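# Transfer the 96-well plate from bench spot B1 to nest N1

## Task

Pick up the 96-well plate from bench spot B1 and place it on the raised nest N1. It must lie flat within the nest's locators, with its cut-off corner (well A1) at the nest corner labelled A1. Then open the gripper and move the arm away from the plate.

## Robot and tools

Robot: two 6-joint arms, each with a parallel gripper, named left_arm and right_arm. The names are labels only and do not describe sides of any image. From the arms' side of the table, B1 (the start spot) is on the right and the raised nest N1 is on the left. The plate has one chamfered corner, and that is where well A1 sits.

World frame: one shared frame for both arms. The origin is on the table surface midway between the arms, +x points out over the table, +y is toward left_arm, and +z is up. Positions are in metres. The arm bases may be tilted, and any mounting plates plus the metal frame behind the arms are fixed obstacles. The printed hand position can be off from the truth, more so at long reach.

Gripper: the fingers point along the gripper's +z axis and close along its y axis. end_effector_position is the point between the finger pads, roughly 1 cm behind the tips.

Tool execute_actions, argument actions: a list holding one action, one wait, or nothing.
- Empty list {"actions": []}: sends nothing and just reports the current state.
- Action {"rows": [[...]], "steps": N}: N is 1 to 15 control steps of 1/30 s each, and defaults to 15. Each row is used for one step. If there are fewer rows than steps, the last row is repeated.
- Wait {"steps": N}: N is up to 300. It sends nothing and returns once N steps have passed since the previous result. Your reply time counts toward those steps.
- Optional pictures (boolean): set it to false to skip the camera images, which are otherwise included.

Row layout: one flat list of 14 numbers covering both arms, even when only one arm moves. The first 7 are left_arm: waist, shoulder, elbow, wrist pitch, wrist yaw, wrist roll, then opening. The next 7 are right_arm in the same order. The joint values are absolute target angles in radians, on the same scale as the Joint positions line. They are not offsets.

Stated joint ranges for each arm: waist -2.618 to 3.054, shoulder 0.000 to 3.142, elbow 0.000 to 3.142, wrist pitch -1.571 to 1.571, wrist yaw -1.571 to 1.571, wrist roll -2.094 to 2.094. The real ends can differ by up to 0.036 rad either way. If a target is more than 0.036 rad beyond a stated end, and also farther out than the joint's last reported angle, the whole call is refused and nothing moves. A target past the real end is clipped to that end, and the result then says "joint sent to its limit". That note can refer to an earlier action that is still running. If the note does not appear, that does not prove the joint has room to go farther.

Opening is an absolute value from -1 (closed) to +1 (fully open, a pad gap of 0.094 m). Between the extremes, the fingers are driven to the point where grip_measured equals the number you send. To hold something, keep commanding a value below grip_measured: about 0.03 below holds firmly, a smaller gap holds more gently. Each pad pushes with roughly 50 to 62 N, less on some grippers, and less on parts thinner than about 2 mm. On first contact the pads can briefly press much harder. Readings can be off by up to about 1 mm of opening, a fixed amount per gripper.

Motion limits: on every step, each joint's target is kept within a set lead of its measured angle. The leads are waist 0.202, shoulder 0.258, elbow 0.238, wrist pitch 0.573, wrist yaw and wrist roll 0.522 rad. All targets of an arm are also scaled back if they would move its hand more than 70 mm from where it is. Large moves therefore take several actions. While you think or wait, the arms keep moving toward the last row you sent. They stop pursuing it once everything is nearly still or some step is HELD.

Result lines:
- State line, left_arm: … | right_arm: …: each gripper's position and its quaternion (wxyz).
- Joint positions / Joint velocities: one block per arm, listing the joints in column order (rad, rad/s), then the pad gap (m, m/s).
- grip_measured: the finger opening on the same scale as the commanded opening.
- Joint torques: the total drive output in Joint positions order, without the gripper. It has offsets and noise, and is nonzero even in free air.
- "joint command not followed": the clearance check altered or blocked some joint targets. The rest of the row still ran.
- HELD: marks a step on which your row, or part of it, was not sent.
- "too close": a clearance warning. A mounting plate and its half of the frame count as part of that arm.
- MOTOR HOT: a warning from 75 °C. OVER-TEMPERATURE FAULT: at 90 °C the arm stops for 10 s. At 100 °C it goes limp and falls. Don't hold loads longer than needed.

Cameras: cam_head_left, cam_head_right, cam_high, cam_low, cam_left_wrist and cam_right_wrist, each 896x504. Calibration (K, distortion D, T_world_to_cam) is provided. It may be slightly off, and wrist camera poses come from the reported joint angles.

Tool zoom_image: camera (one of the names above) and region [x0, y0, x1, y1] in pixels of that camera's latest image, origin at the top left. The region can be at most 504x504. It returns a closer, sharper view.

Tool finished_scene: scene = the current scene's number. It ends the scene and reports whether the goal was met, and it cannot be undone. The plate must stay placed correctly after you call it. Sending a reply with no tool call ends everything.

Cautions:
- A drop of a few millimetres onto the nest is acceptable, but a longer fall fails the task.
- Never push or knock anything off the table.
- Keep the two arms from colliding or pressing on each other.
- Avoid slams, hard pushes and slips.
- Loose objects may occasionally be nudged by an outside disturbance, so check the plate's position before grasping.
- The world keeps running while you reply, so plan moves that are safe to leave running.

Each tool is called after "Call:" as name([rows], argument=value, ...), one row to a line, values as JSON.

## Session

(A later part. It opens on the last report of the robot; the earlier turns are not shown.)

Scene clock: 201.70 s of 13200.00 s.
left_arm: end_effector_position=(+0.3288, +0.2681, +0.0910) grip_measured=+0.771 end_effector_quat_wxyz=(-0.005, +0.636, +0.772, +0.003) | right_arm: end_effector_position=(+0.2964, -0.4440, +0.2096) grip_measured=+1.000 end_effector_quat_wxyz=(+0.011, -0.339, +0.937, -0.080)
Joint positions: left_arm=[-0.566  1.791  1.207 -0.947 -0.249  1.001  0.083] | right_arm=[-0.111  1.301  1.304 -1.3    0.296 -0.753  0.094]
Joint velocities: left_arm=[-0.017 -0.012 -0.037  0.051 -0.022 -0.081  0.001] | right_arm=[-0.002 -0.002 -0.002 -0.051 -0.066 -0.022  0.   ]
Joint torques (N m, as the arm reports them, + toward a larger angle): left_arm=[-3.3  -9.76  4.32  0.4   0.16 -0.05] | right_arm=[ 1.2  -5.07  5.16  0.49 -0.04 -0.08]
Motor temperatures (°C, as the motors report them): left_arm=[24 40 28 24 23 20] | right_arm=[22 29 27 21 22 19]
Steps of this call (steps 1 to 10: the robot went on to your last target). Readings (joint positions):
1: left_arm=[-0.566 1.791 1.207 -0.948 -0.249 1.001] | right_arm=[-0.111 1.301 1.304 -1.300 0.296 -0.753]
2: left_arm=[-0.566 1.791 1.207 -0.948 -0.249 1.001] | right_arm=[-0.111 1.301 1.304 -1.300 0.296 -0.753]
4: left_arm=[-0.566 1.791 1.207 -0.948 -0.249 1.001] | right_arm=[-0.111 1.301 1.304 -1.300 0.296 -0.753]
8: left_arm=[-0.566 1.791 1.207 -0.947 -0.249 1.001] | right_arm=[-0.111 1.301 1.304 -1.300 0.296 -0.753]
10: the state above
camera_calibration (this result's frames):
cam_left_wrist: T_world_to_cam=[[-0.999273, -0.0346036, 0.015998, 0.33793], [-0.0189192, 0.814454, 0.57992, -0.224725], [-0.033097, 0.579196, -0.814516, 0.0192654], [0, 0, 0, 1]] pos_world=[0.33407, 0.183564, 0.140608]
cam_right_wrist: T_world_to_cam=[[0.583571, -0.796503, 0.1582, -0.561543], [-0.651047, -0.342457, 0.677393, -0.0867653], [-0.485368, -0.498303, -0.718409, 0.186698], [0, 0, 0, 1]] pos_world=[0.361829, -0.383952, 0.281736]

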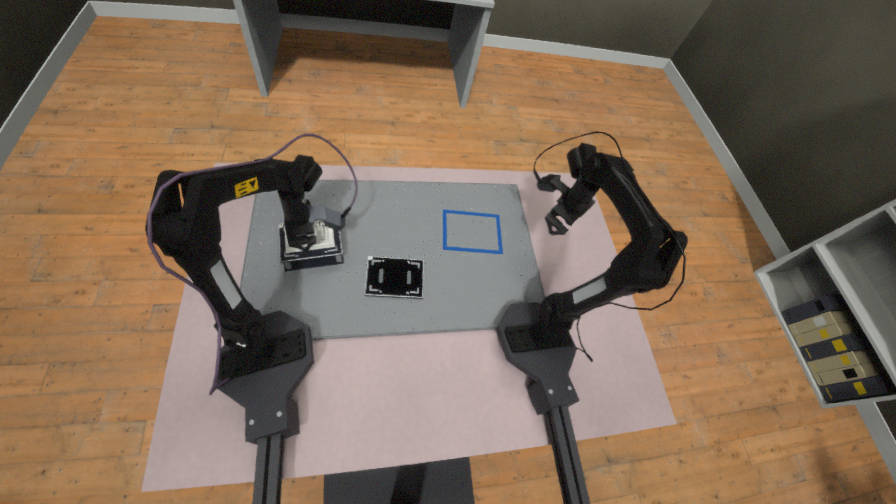

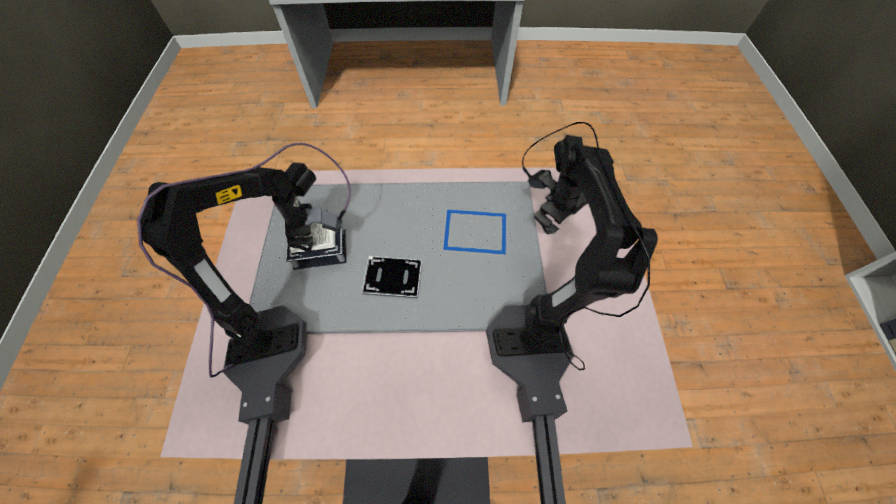

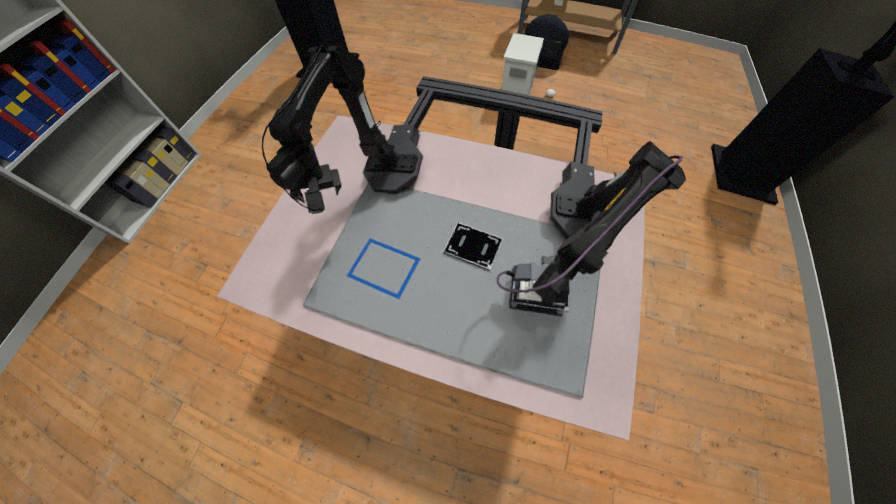

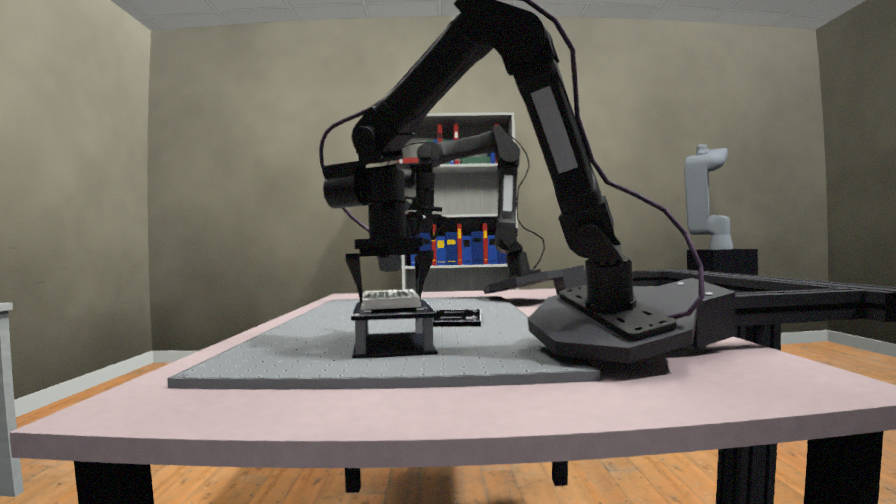

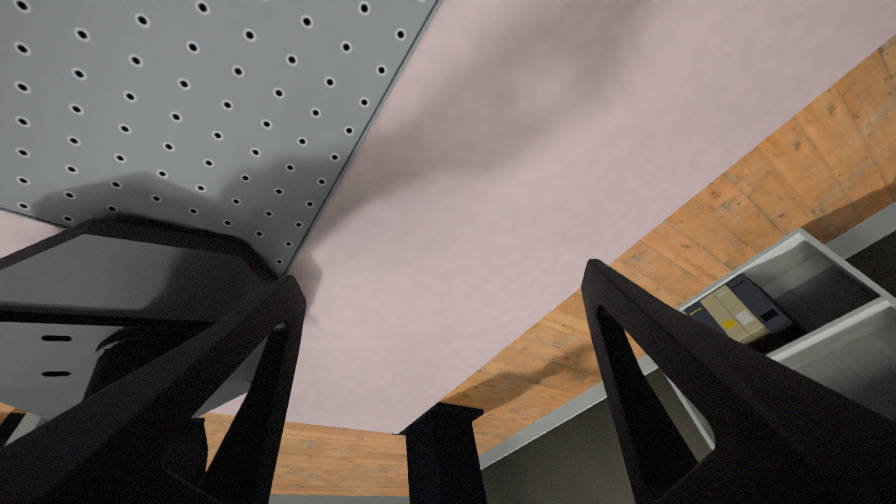

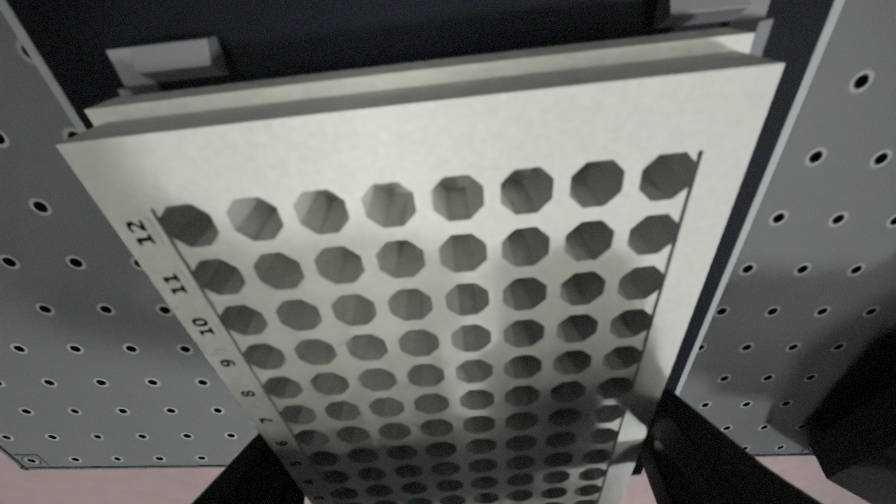

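Call:
execute_actions([
  {"rows":[[-0.583,1.79,1.198,-0.968,-0.235,0.995,0.72,-0.1,1.3,1.3,-1.3,0.285,-0.76,1]],"steps":15},
])

Call:
zoom_image(camera="cam_low", region=[320,230,480,330])

Scene clock: 209.60 s of 13200.00 s.
left_arm: end_effector_position=(+0.3269, +0.2672, +0.0914) grip_measured=+0.771 end_effector_quat_wxyz=(-0.008, +0.638, +0.770, +0.002) | right_arm: end_effector_position=(+0.2964, -0.4440, +0.2096) grip_measured=+1.000 end_effector_quat_wxyz=(+0.011, -0.339, +0.937, -0.080)
Joint positions: left_arm=[-0.571  1.791  1.207 -0.954 -0.249  1.001  0.083] | right_arm=[-0.111  1.301  1.304 -1.3    0.296 -0.753  0.094]
Joint velocities: left_arm=[-0.012  0.012 -0.007 -0.022  0.022  0.022  0.   ] | right_arm=[-0.002 -0.012 -0.022  0.051  0.037 -0.051  0.   ]
Joint torques (N m, as the arm reports them, + toward a larger angle): left_arm=[-3.33 -9.75  4.3   0.15  0.16 -0.06] | right_arm=[ 1.17 -5.09  5.09  0.47 -0.03 -0.09]
Motor temperatures (°C, as the motors report them): left_arm=[24 40 28 24 23 20] | right_arm=[22 29 27 21 22 19]
Steps of this call (steps 1 to 15: the robot went on to your last target; steps 16 to 90: nothing new was sent; then 4.40 s passed at rest; steps 91 to 105: all 15 steps of this action). Readings (joint positions):
91: left_arm=[-0.566 1.791 1.207 -0.948 -0.249 1.001] | right_arm=[-0.111 1.301 1.304 -1.300 0.296 -0.753]
92: left_arm=[-0.567 1.791 1.207 -0.949 -0.249 1.001] | right_arm=[-0.111 1.301 1.304 -1.300 0.296 -0.753]
94: left_arm=[-0.569 1.791 1.207 -0.951 -0.249 1.001] | right_arm=[-0.111 1.301 1.304 -1.300 0.296 -0.753]
98: left_arm=[-0.571 1.791 1.207 -0.953 -0.249 1.001] | right_arm=[-0.111 1.301 1.304 -1.300 0.296 -0.753]
105: the state above
camera_calibration (this result's frames):
cam_left_wrist: T_world_to_cam=[[-0.999379, -0.0281897, 0.021122, 0.333827], [-0.0106574, 0.813503, 0.581463, -0.226832], [-0.033574, 0.580877, -0.813299, 0.0196473], [0, 0, 0, 1]] pos_world=[0.331862, 0.182526, 0.140822]
cam_right_wrist: T_world_to_cam=[[0.583571, -0.796503, 0.1582, -0.561543], [-0.651047, -0.342457, 0.677393, -0.0867653], [-0.485368, -0.498303, -0.718409, 0.186698], [0, 0, 0, 1]] pos_world=[0.361829, -0.383952, 0.281736]

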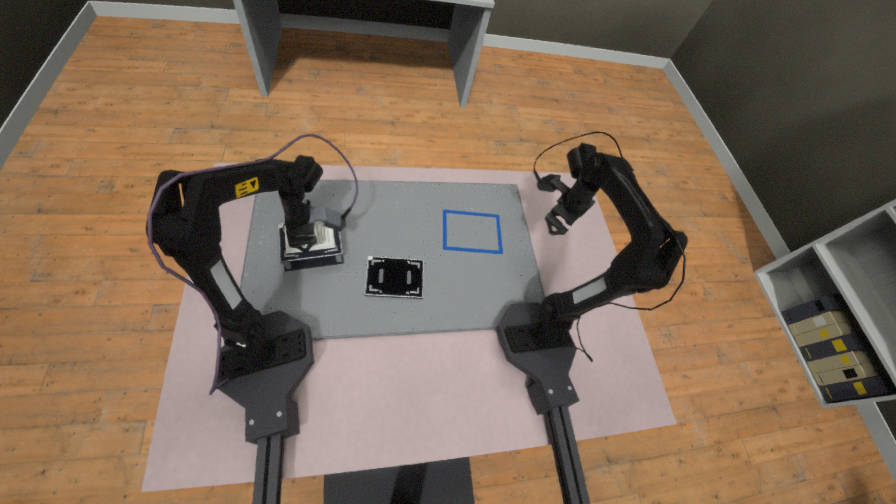

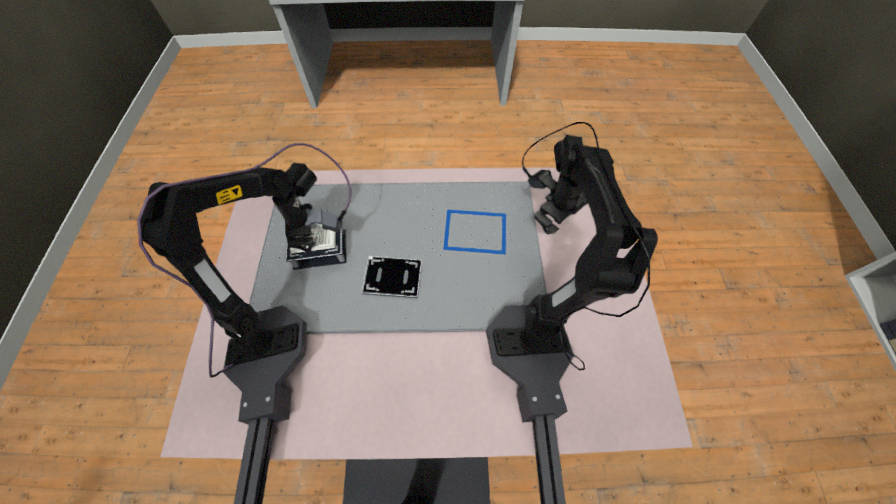

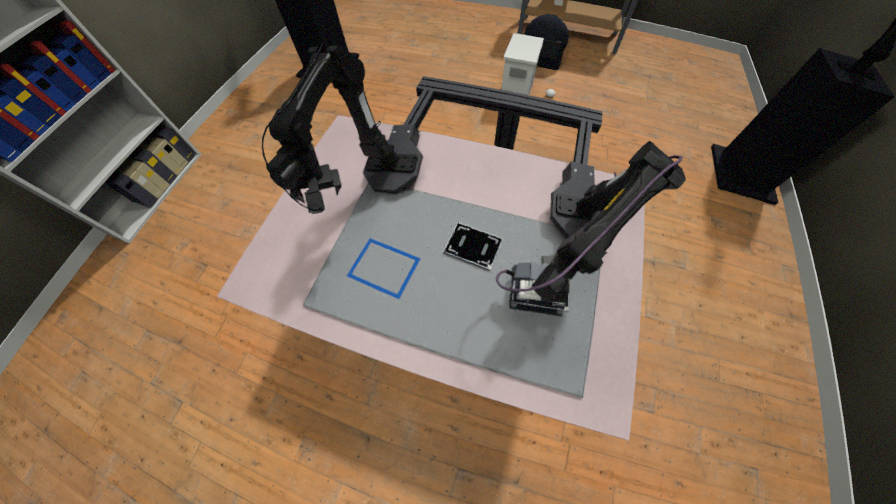

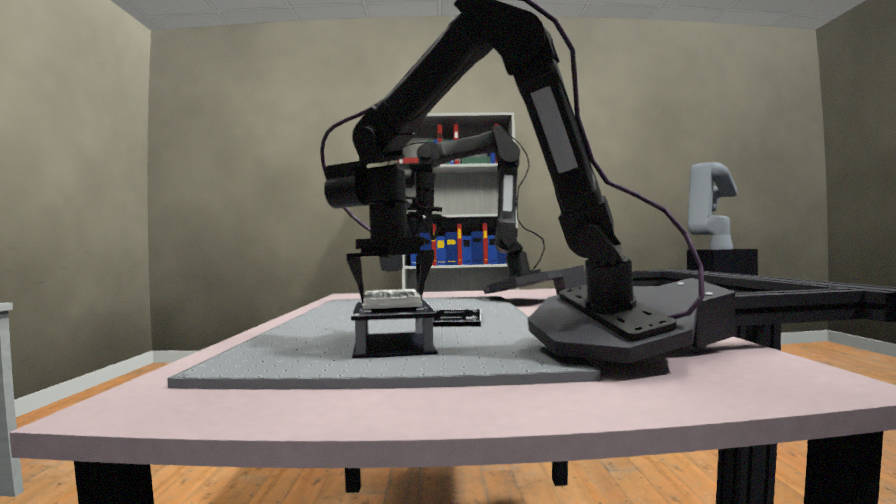

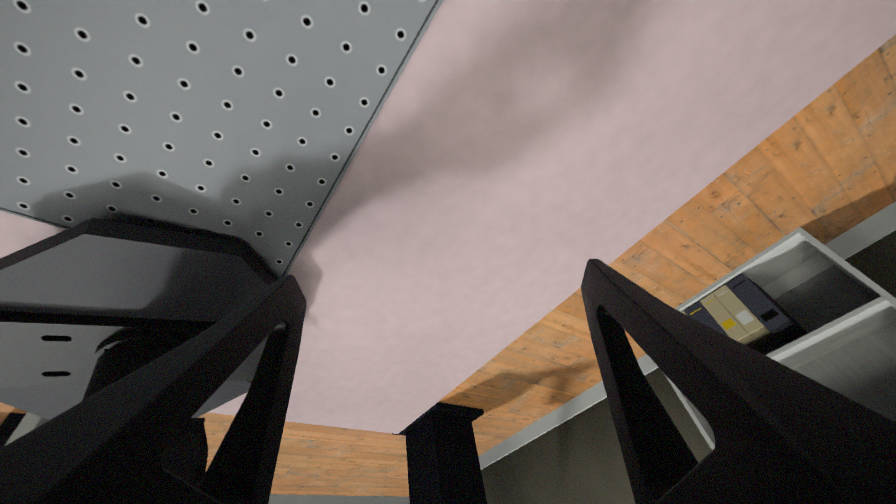

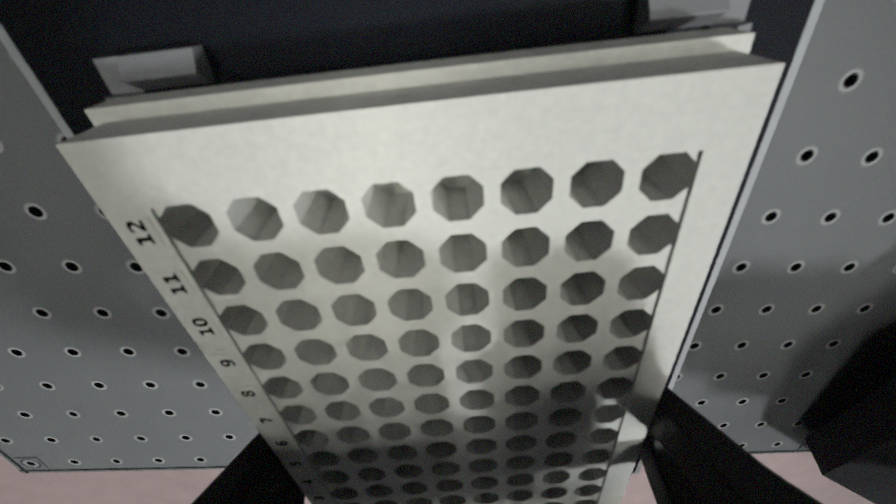

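Region (320, 230, 480, 330) of cam_low's 896x504 image, scaled by 3.150, with more detail than that image has; it fills the top 315 rows of this view, and the rest is white.

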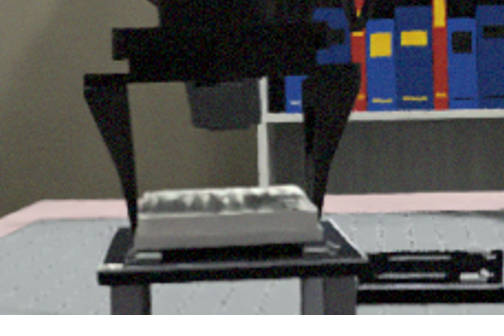

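Call:
execute_actions([
  {"rows":[[-0.56,1.80,1.198,-0.96,-0.235,0.995,0.72,-0.1,1.3,1.3,-1.3,0.285,-0.76,1],[-0.56,1.80,1.198,-0.96,-0.235,0.995,0.72,-0.1,1.3,1.3,-1.3,0.285,-0.76,1],[-0.56,1.805,1.198,-0.96,-0.235,0.995,0.72,-0.1,1.3,1.3,-1.3,0.285,-0.76,1],[-0.56,1.81,1.198,-0.96,-0.235,0.995,0.72,-0.1,1.3,1.3,-1.3,0.285,-0.76,1]],"steps":15},
])

Call:
zoom_image(camera="cam_low", region=[320,230,480,330])

Scene clock: 217.90 s of 13200.00 s.
left_arm: end_effector_position=(+0.3274, +0.2698, +0.0908) grip_measured=+0.771 end_effector_quat_wxyz=(-0.009, +0.635, +0.773, +0.001) | right_arm: end_effector_position=(+0.2964, -0.4440, +0.2096) grip_measured=+1.000 end_effector_quat_wxyz=(+0.011, -0.339, +0.937, -0.080)
Joint positions: left_arm=[-0.562  1.791  1.207 -0.954 -0.249  1.001  0.083] | right_arm=[-0.111  1.301  1.304 -1.3    0.296 -0.753  0.094]
Joint velocities: left_arm=[ 0.012 -0.022  0.012  0.022 -0.022 -0.051  0.   ] | right_arm=[ 0.007 -0.002 -0.012  0.051  0.037  0.022  0.   ]
Joint torques (N m, as the arm reports them, + toward a larger angle): left_arm=[-2.14 -8.06  4.29  0.23  0.16 -0.05] | right_arm=[ 1.29 -5.07  5.19  0.46 -0.05 -0.09]
Motor temperatures (°C, as the motors report them): left_arm=[24 40 28 24 23 20] | right_arm=[22 29 27 21 22 19]
Steps of this call (steps 1 to 15: the robot went on to your last target; steps 16 to 90: nothing new was sent; then 4.80 s passed at rest; steps 91 to 105: all 15 steps of this action). Readings (joint positions):
91: left_arm=[-0.570 1.791 1.207 -0.954 -0.249 1.001] | right_arm=[-0.111 1.301 1.304 -1.300 0.296 -0.753]
92: left_arm=[-0.569 1.791 1.207 -0.954 -0.249 1.001] | right_arm=[-0.111 1.301 1.304 -1.300 0.296 -0.753]
94: left_arm=[-0.565 1.791 1.207 -0.954 -0.249 1.001] | right_arm=[-0.111 1.301 1.304 -1.300 0.296 -0.753]
98: left_arm=[-0.562 1.791 1.207 -0.954 -0.249 1.001] | right_arm=[-0.111 1.301 1.304 -1.300 0.296 -0.753]
105: the state above
camera_calibration (this result's frames):
cam_left_wrist: T_world_to_cam=[[-0.999061, -0.036641, 0.0231377, 0.336437], [-0.0163144, 0.812665, 0.582503, -0.226612], [-0.0401467, 0.581579, -0.812499, 0.0195188], [0, 0, 0, 1]] pos_world=[0.333207, 0.185135, 0.140077]
cam_right_wrist: T_world_to_cam=[[0.583571, -0.796503, 0.1582, -0.561543], [-0.651047, -0.342457, 0.677393, -0.0867653], [-0.485368, -0.498303, -0.718409, 0.186698], [0, 0, 0, 1]] pos_world=[0.361829, -0.383952, 0.281736]

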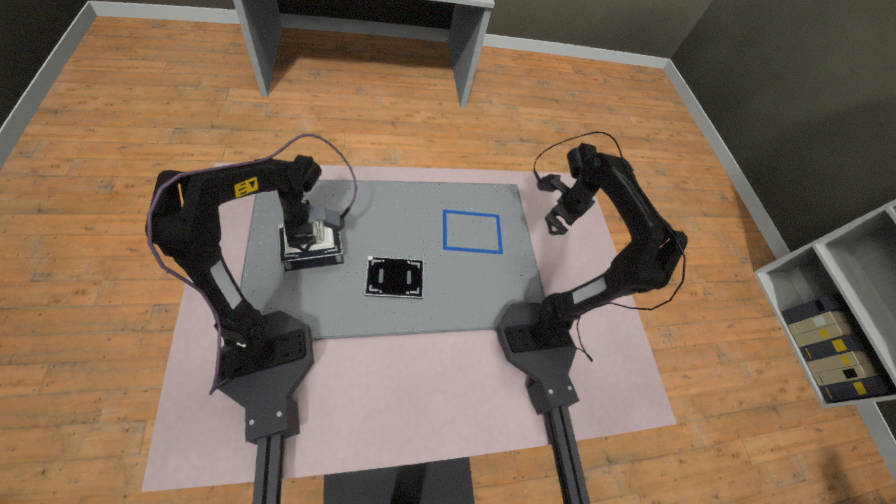

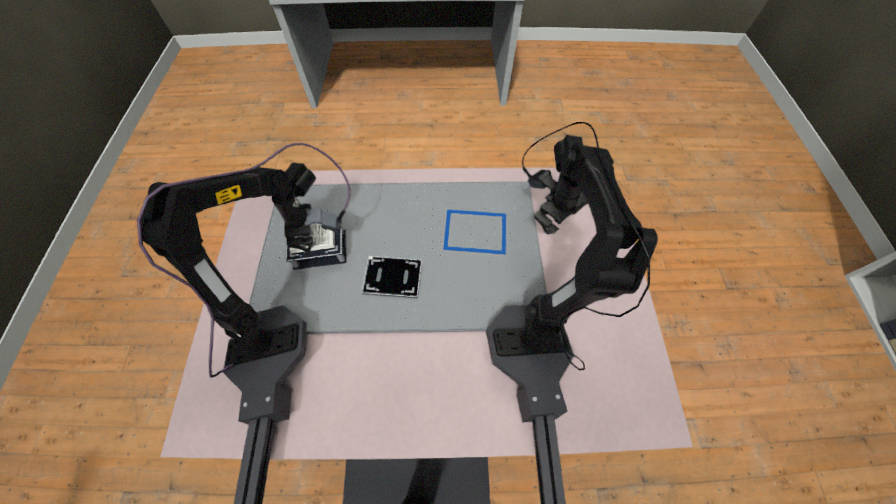

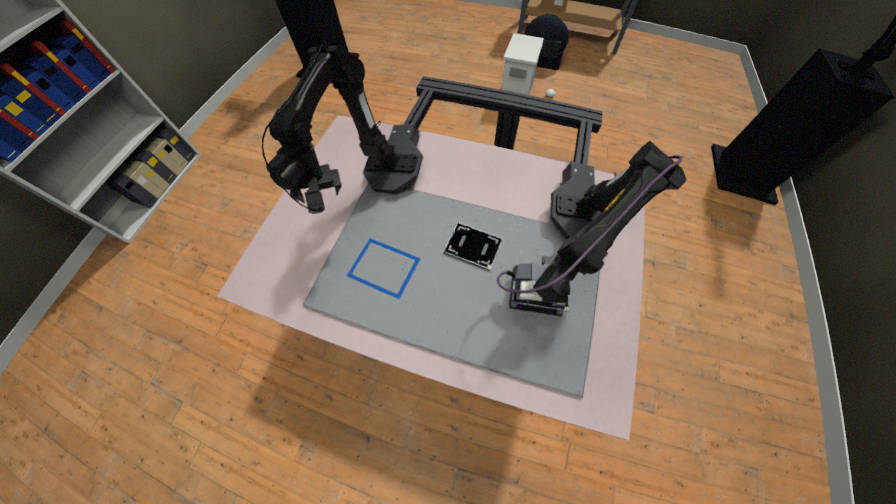

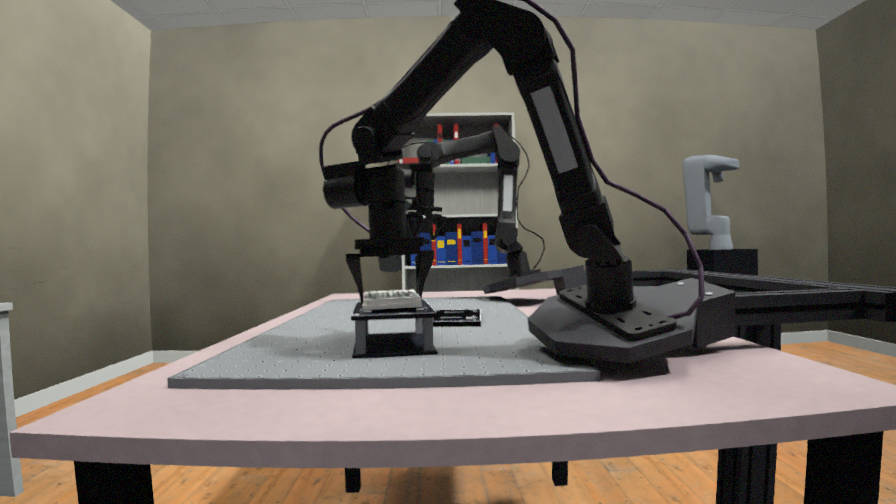

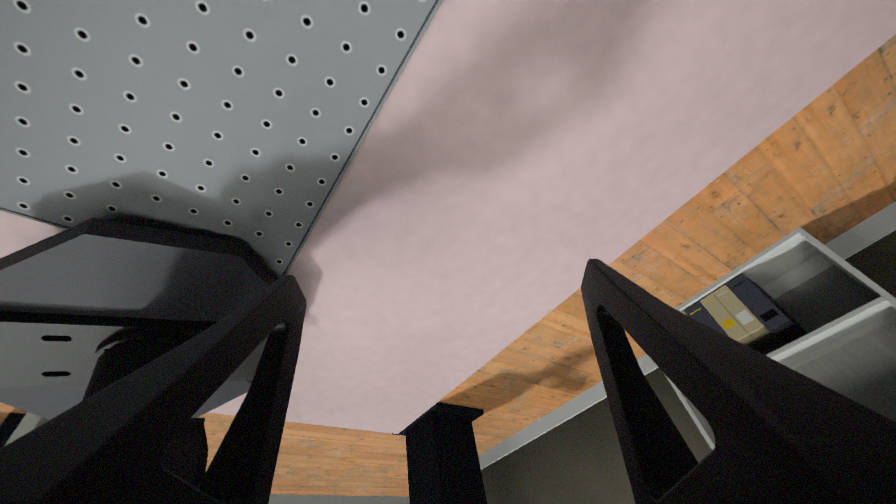

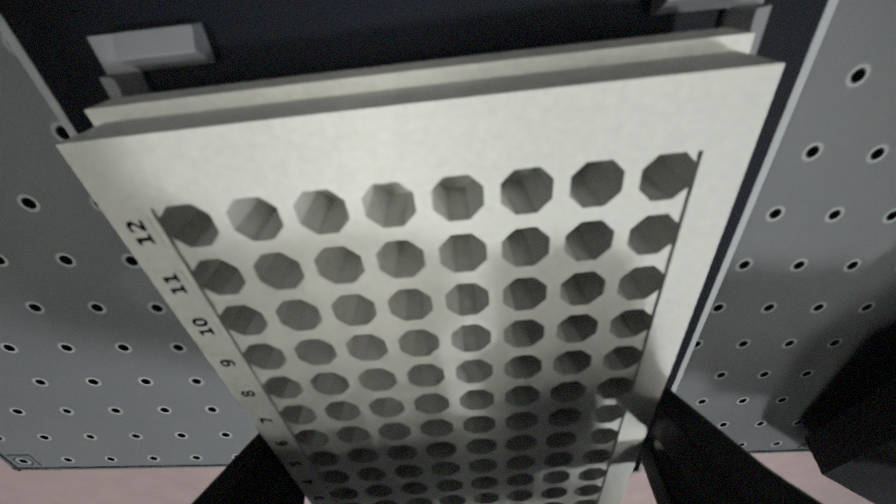

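Region (320, 230, 480, 330) of cam_low's 896x504 image, scaled by 3.150, with more detail than that image has; it fills the top 315 rows of this view, and the rest is white.

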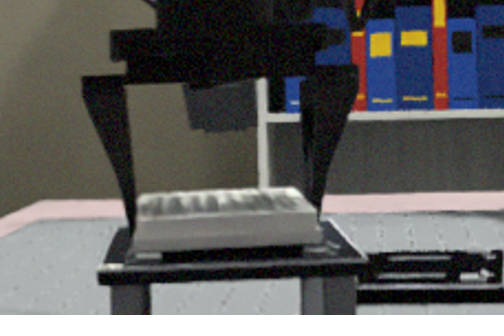

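Waist to -0.568, then lower.

Call:
execute_actions([
  {"rows":[[-0.5805,1.81,1.198,-0.97,-0.235,0.995,0.72,-0.1,1.3,1.3,-1.3,0.285,-0.76,1],[-0.5805,1.81,1.198,-0.97,-0.235,0.995,0.72,-0.1,1.3,1.3,-1.3,0.285,-0.76,1],[-0.5805,1.81,1.198,-0.97,-0.235,0.995,0.72,-0.1,1.3,1.3,-1.3,0.285,-0.76,1],[-0.5805,1.81,1.198,-0.97,-0.235,0.995,0.72,-0.1,1.3,1.3,-1.3,0.285,-0.76,1],[-0.5805,1.81,1.198,-0.97,-0.235,0.995,0.72,-0.1,1.3,1.3,-1.3,0.285,-0.76,1],[-0.5805,1.81,1.198,-0.97,-0.235,0.995,0.72,-0.1,1.3,1.3,-1.3,0.285,-0.76,1],[-0.5805,1.818,1.198,-0.97,-0.235,0.995,0.72,-0.1,1.3,1.3,-1.3,0.285,-0.76,1]],"steps":15},
])

Call:
zoom_image(camera="cam_low", region=[320,230,480,330])

Scene clock: 231.27 s of 13200.00 s.
left_arm: end_effector_position=(+0.3245, +0.2673, +0.0861) grip_measured=+0.771 end_effector_quat_wxyz=(-0.017, +0.639, +0.769, -0.001) | right_arm: end_effector_position=(+0.2964, -0.4440, +0.2096) grip_measured=+1.000 end_effector_quat_wxyz=(+0.011, -0.339, +0.937, -0.080)
Joint positions: left_arm=[-0.569  1.809  1.207 -0.957 -0.249  1.     0.083] | right_arm=[-0.111  1.301  1.304 -1.3    0.296 -0.753  0.094]
Joint velocities: left_arm=[ 0.007  0.007  0.002 -0.066  0.037 -0.007 -0.001] | right_arm=[-0.002 -0.007 -0.032 -0.007  0.037 -0.022  0.   ]
Joint torques (N m, as the arm reports them, + toward a larger angle): left_arm=[-3.25 -8.98  4.4   0.13  0.21 -0.04] | right_arm=[ 1.23 -5.1   5.12  0.46 -0.03 -0.1 ]
Motor temperatures (°C, as the motors report them): left_arm=[24 38 27 24 23 20] | right_arm=[22 29 27 21 22 19]
Steps of this call (steps 1 to 15: the robot went on to your last target; steps 16 to 90: nothing new was sent; then 9.87 s passed at rest; steps 91 to 105: all 15 steps of this action). Readings (joint positions):
91: left_arm=[-0.563 1.791 1.207 -0.954 -0.249 1.001] | right_arm=[-0.111 1.301 1.304 -1.300 0.296 -0.753]
92: left_arm=[-0.564 1.791 1.207 -0.955 -0.249 1.001] | right_arm=[-0.111 1.301 1.304 -1.300 0.296 -0.753]
94: left_arm=[-0.566 1.791 1.207 -0.955 -0.249 1.001] | right_arm=[-0.111 1.301 1.304 -1.300 0.296 -0.753]
98: left_arm=[-0.569 1.796 1.207 -0.956 -0.249 1.001] | right_arm=[-0.111 1.301 1.304 -1.300 0.296 -0.753]
105: the state above
camera_calibration (this result's frames):
cam_left_wrist: T_world_to_cam=[[-0.998877, -0.0257398, 0.0397848, 0.329105], [0.00255987, 0.809063, 0.587716, -0.227505], [-0.0473161, 0.587157, -0.808089, 0.0175348], [0, 0, 0, 1]] pos_world=[0.330147, 0.182241, 0.134784]
cam_right_wrist: T_world_to_cam=[[0.583571, -0.796503, 0.1582, -0.561543], [-0.651047, -0.342457, 0.677393, -0.0867653], [-0.485368, -0.498303, -0.718409, 0.186698], [0, 0, 0, 1]] pos_world=[0.361829, -0.383952, 0.281736]

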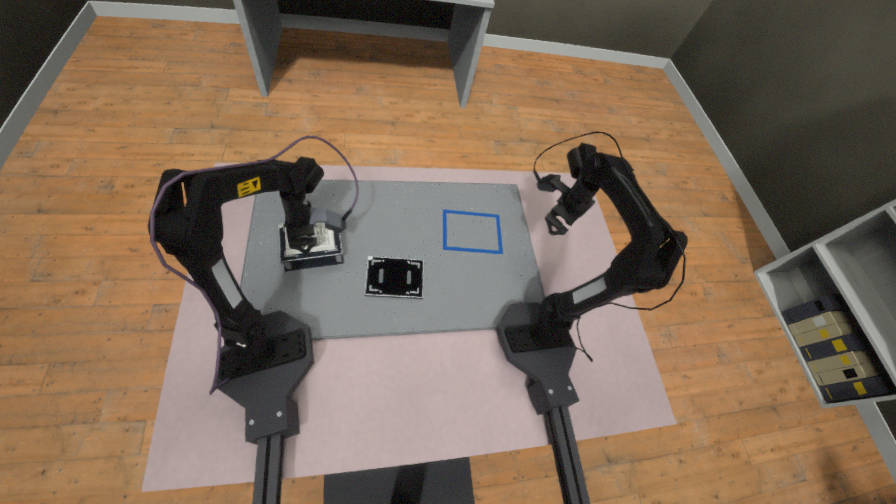

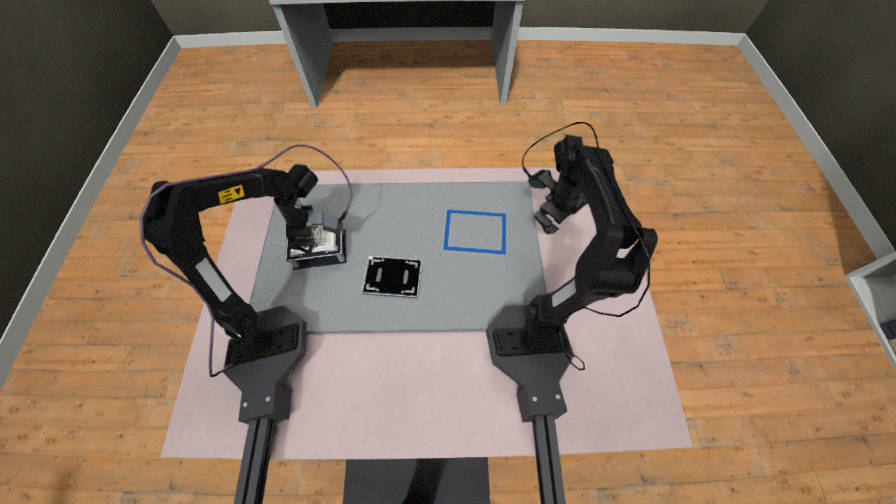

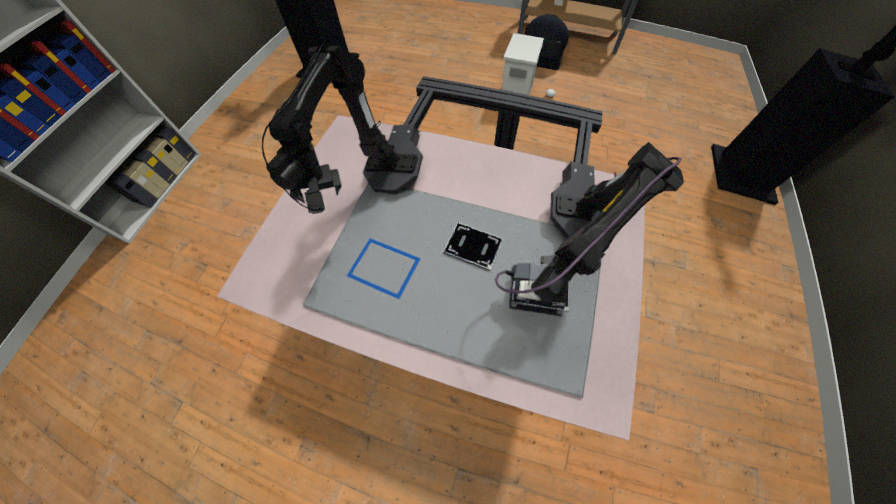

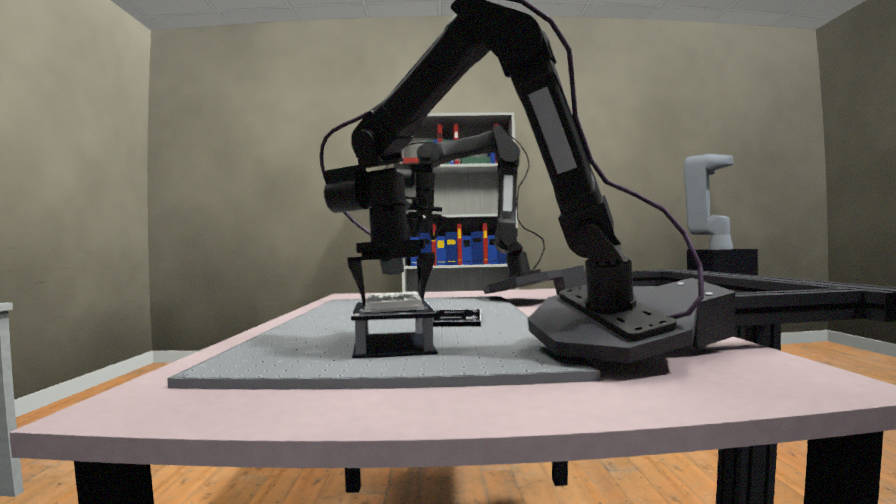

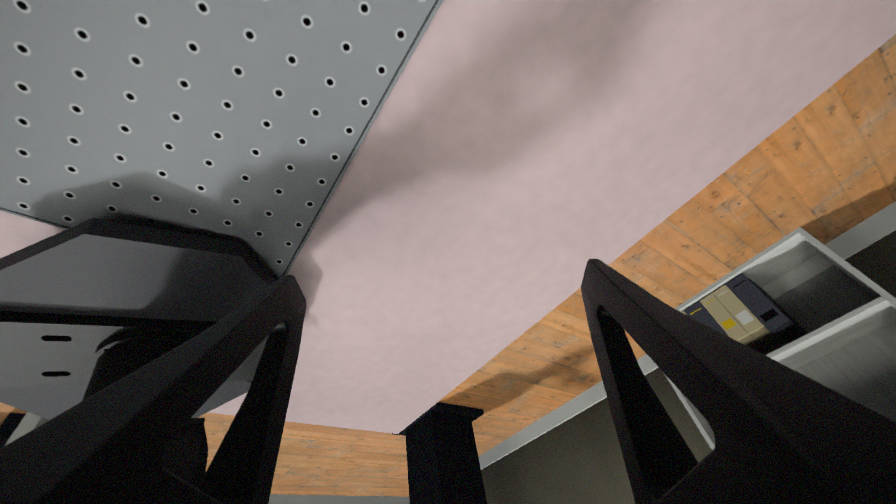

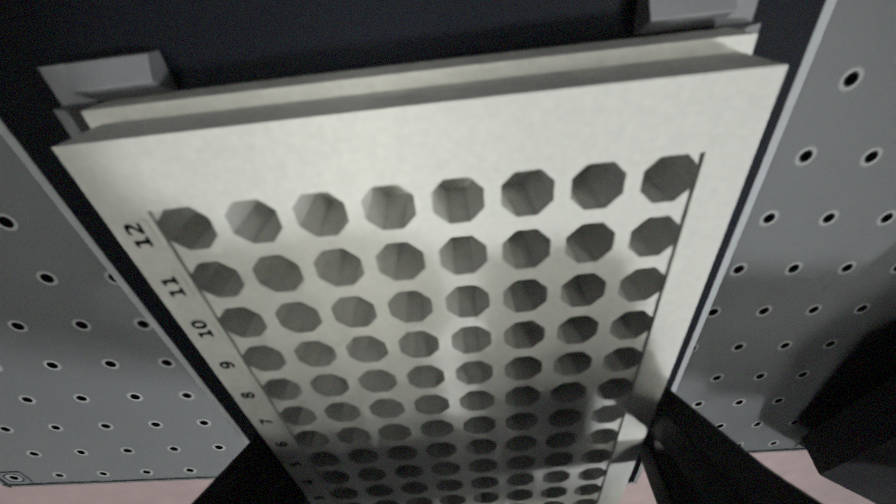

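Region (320, 230, 480, 330) of cam_low's 896x504 image, scaled by 3.150, with more detail than that image has; it fills the top 315 rows of this view, and the rest is white.

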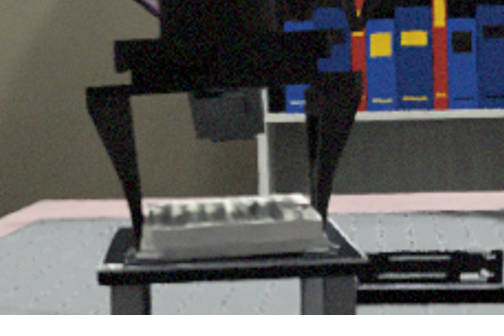

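Call:
execute_actions([
  {"rows":[[-0.562,1.81,1.198,-0.941,-0.235,0.995,0.72,-0.1,1.3,1.3,-1.3,0.285,-0.76,1]],"steps":15},
])

Scene clock: 238.43 s of 13200.00 s.
left_arm: end_effector_position=(+0.3246, +0.2673, +0.0861) grip_measured=+0.771 end_effector_quat_wxyz=(-0.017, +0.639, +0.769, -0.001) | right_arm: end_effector_position=(+0.2964, -0.4440, +0.2096) grip_measured=+1.000 end_effector_quat_wxyz=(+0.011, -0.339, +0.937, -0.080)
Joint positions: left_arm=[-0.569  1.809  1.207 -0.956 -0.249  1.     0.083] | right_arm=[-0.111  1.301  1.304 -1.3    0.296 -0.753  0.094]
Joint velocities: left_arm=[-0.012 -0.007  0.012 -0.022  0.037 -0.081 -0.001] | right_arm=[-0.002 -0.002 -0.007  0.007 -0.022 -0.037  0.   ]
Joint torques (N m, as the arm reports them, + toward a larger angle): left_arm=[-1.7  -9.66  4.26  0.4   0.17 -0.04] | right_arm=[ 1.22 -5.14  5.21  0.47 -0.04 -0.09]
Motor temperatures (°C, as the motors report them): left_arm=[24 38 27 24 23 20] | right_arm=[22 29 27 21 22 19]
Steps of this call (steps 1 to 15: the robot went on to your last target; steps 16 to 90: nothing new was sent; then 3.67 s passed at rest; steps 91 to 105: all 15 steps of this action). Readings (joint positions):
91: left_arm=[-0.569 1.809 1.207 -0.956 -0.249 1.000] | right_arm=[-0.111 1.301 1.304 -1.300 0.296 -0.753]
92: left_arm=[-0.569 1.809 1.207 -0.956 -0.249 1.000] | right_arm=[-0.111 1.301 1.304 -1.300 0.296 -0.753]
94: left_arm=[-0.569 1.809 1.207 -0.956 -0.249 1.000] | right_arm=[-0.111 1.301 1.304 -1.300 0.296 -0.753]
98: left_arm=[-0.569 1.809 1.207 -0.956 -0.249 1.000] | right_arm=[-0.111 1.301 1.304 -1.300 0.296 -0.753]
105: the state above
camera_calibration (this result's frames):
cam_left_wrist: T_world_to_cam=[[-0.998878, -0.0262068, 0.0394367, 0.329345], [0.00197087, 0.809139, 0.587615, -0.227295], [-0.0473092, 0.587033, -0.808179, 0.0175956], [0, 0, 0, 1]] pos_world=[0.330256, 0.182215, 0.134794]
cam_right_wrist: T_world_to_cam=[[0.583571, -0.796503, 0.1582, -0.561543], [-0.651047, -0.342457, 0.677393, -0.0867653], [-0.485368, -0.498303, -0.718409, 0.186698], [0, 0, 0, 1]] pos_world=[0.361829, -0.383952, 0.281736]

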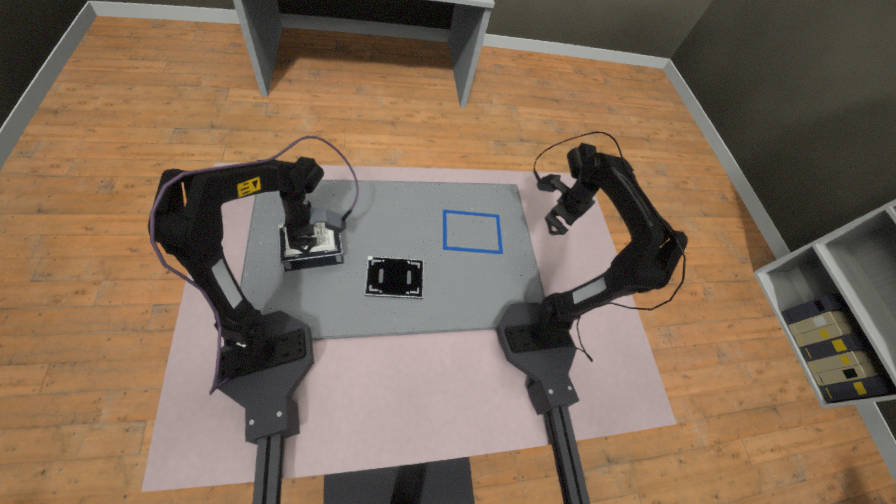

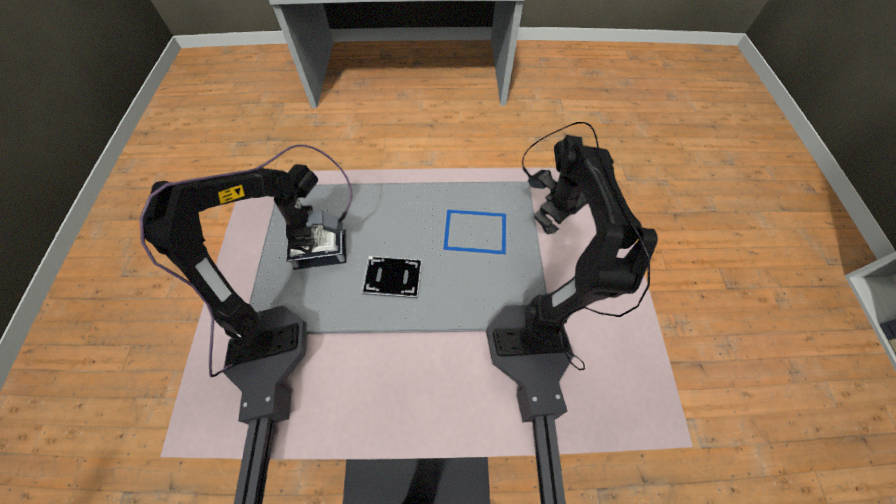

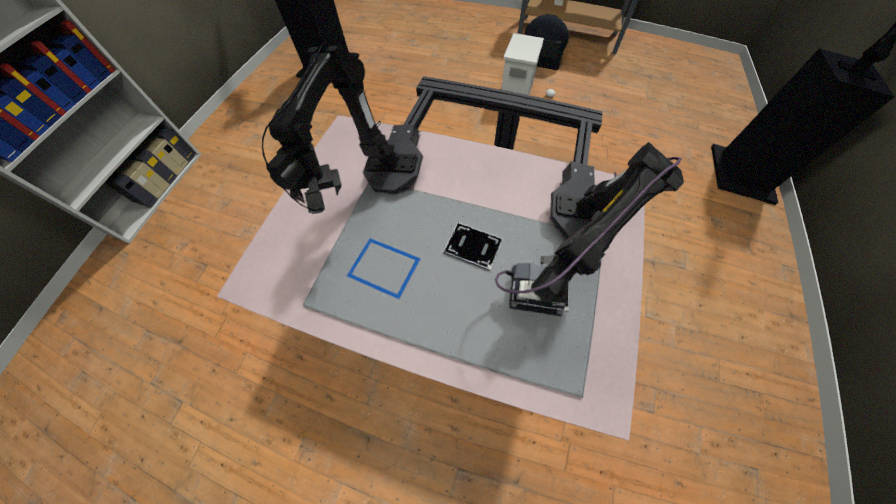

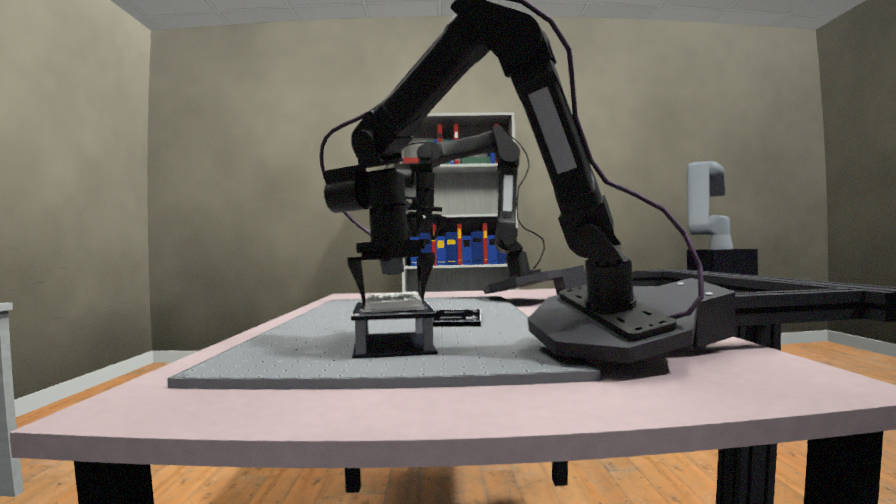

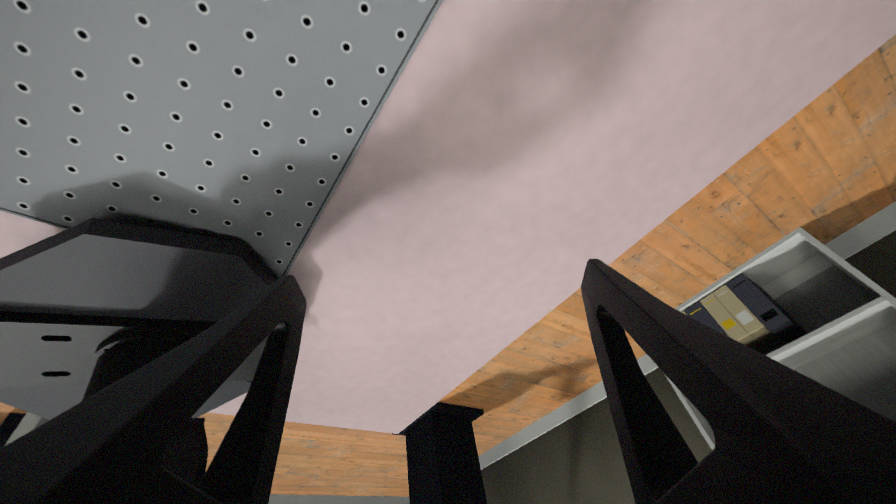

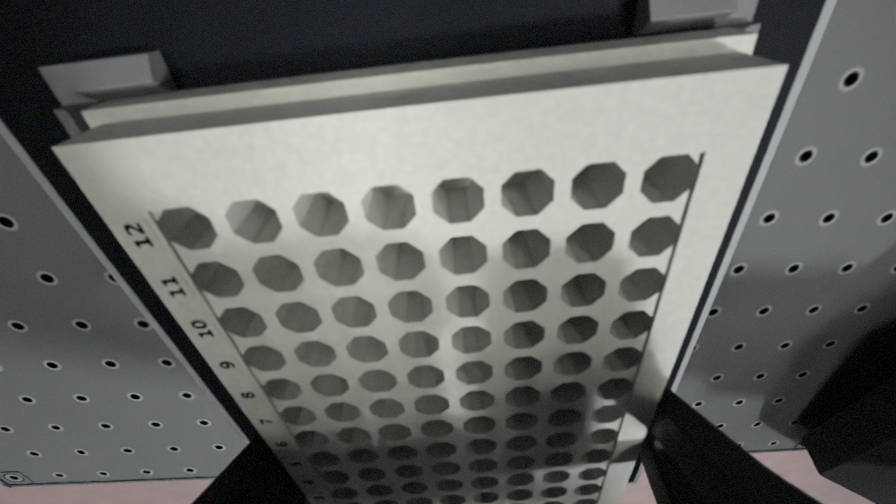

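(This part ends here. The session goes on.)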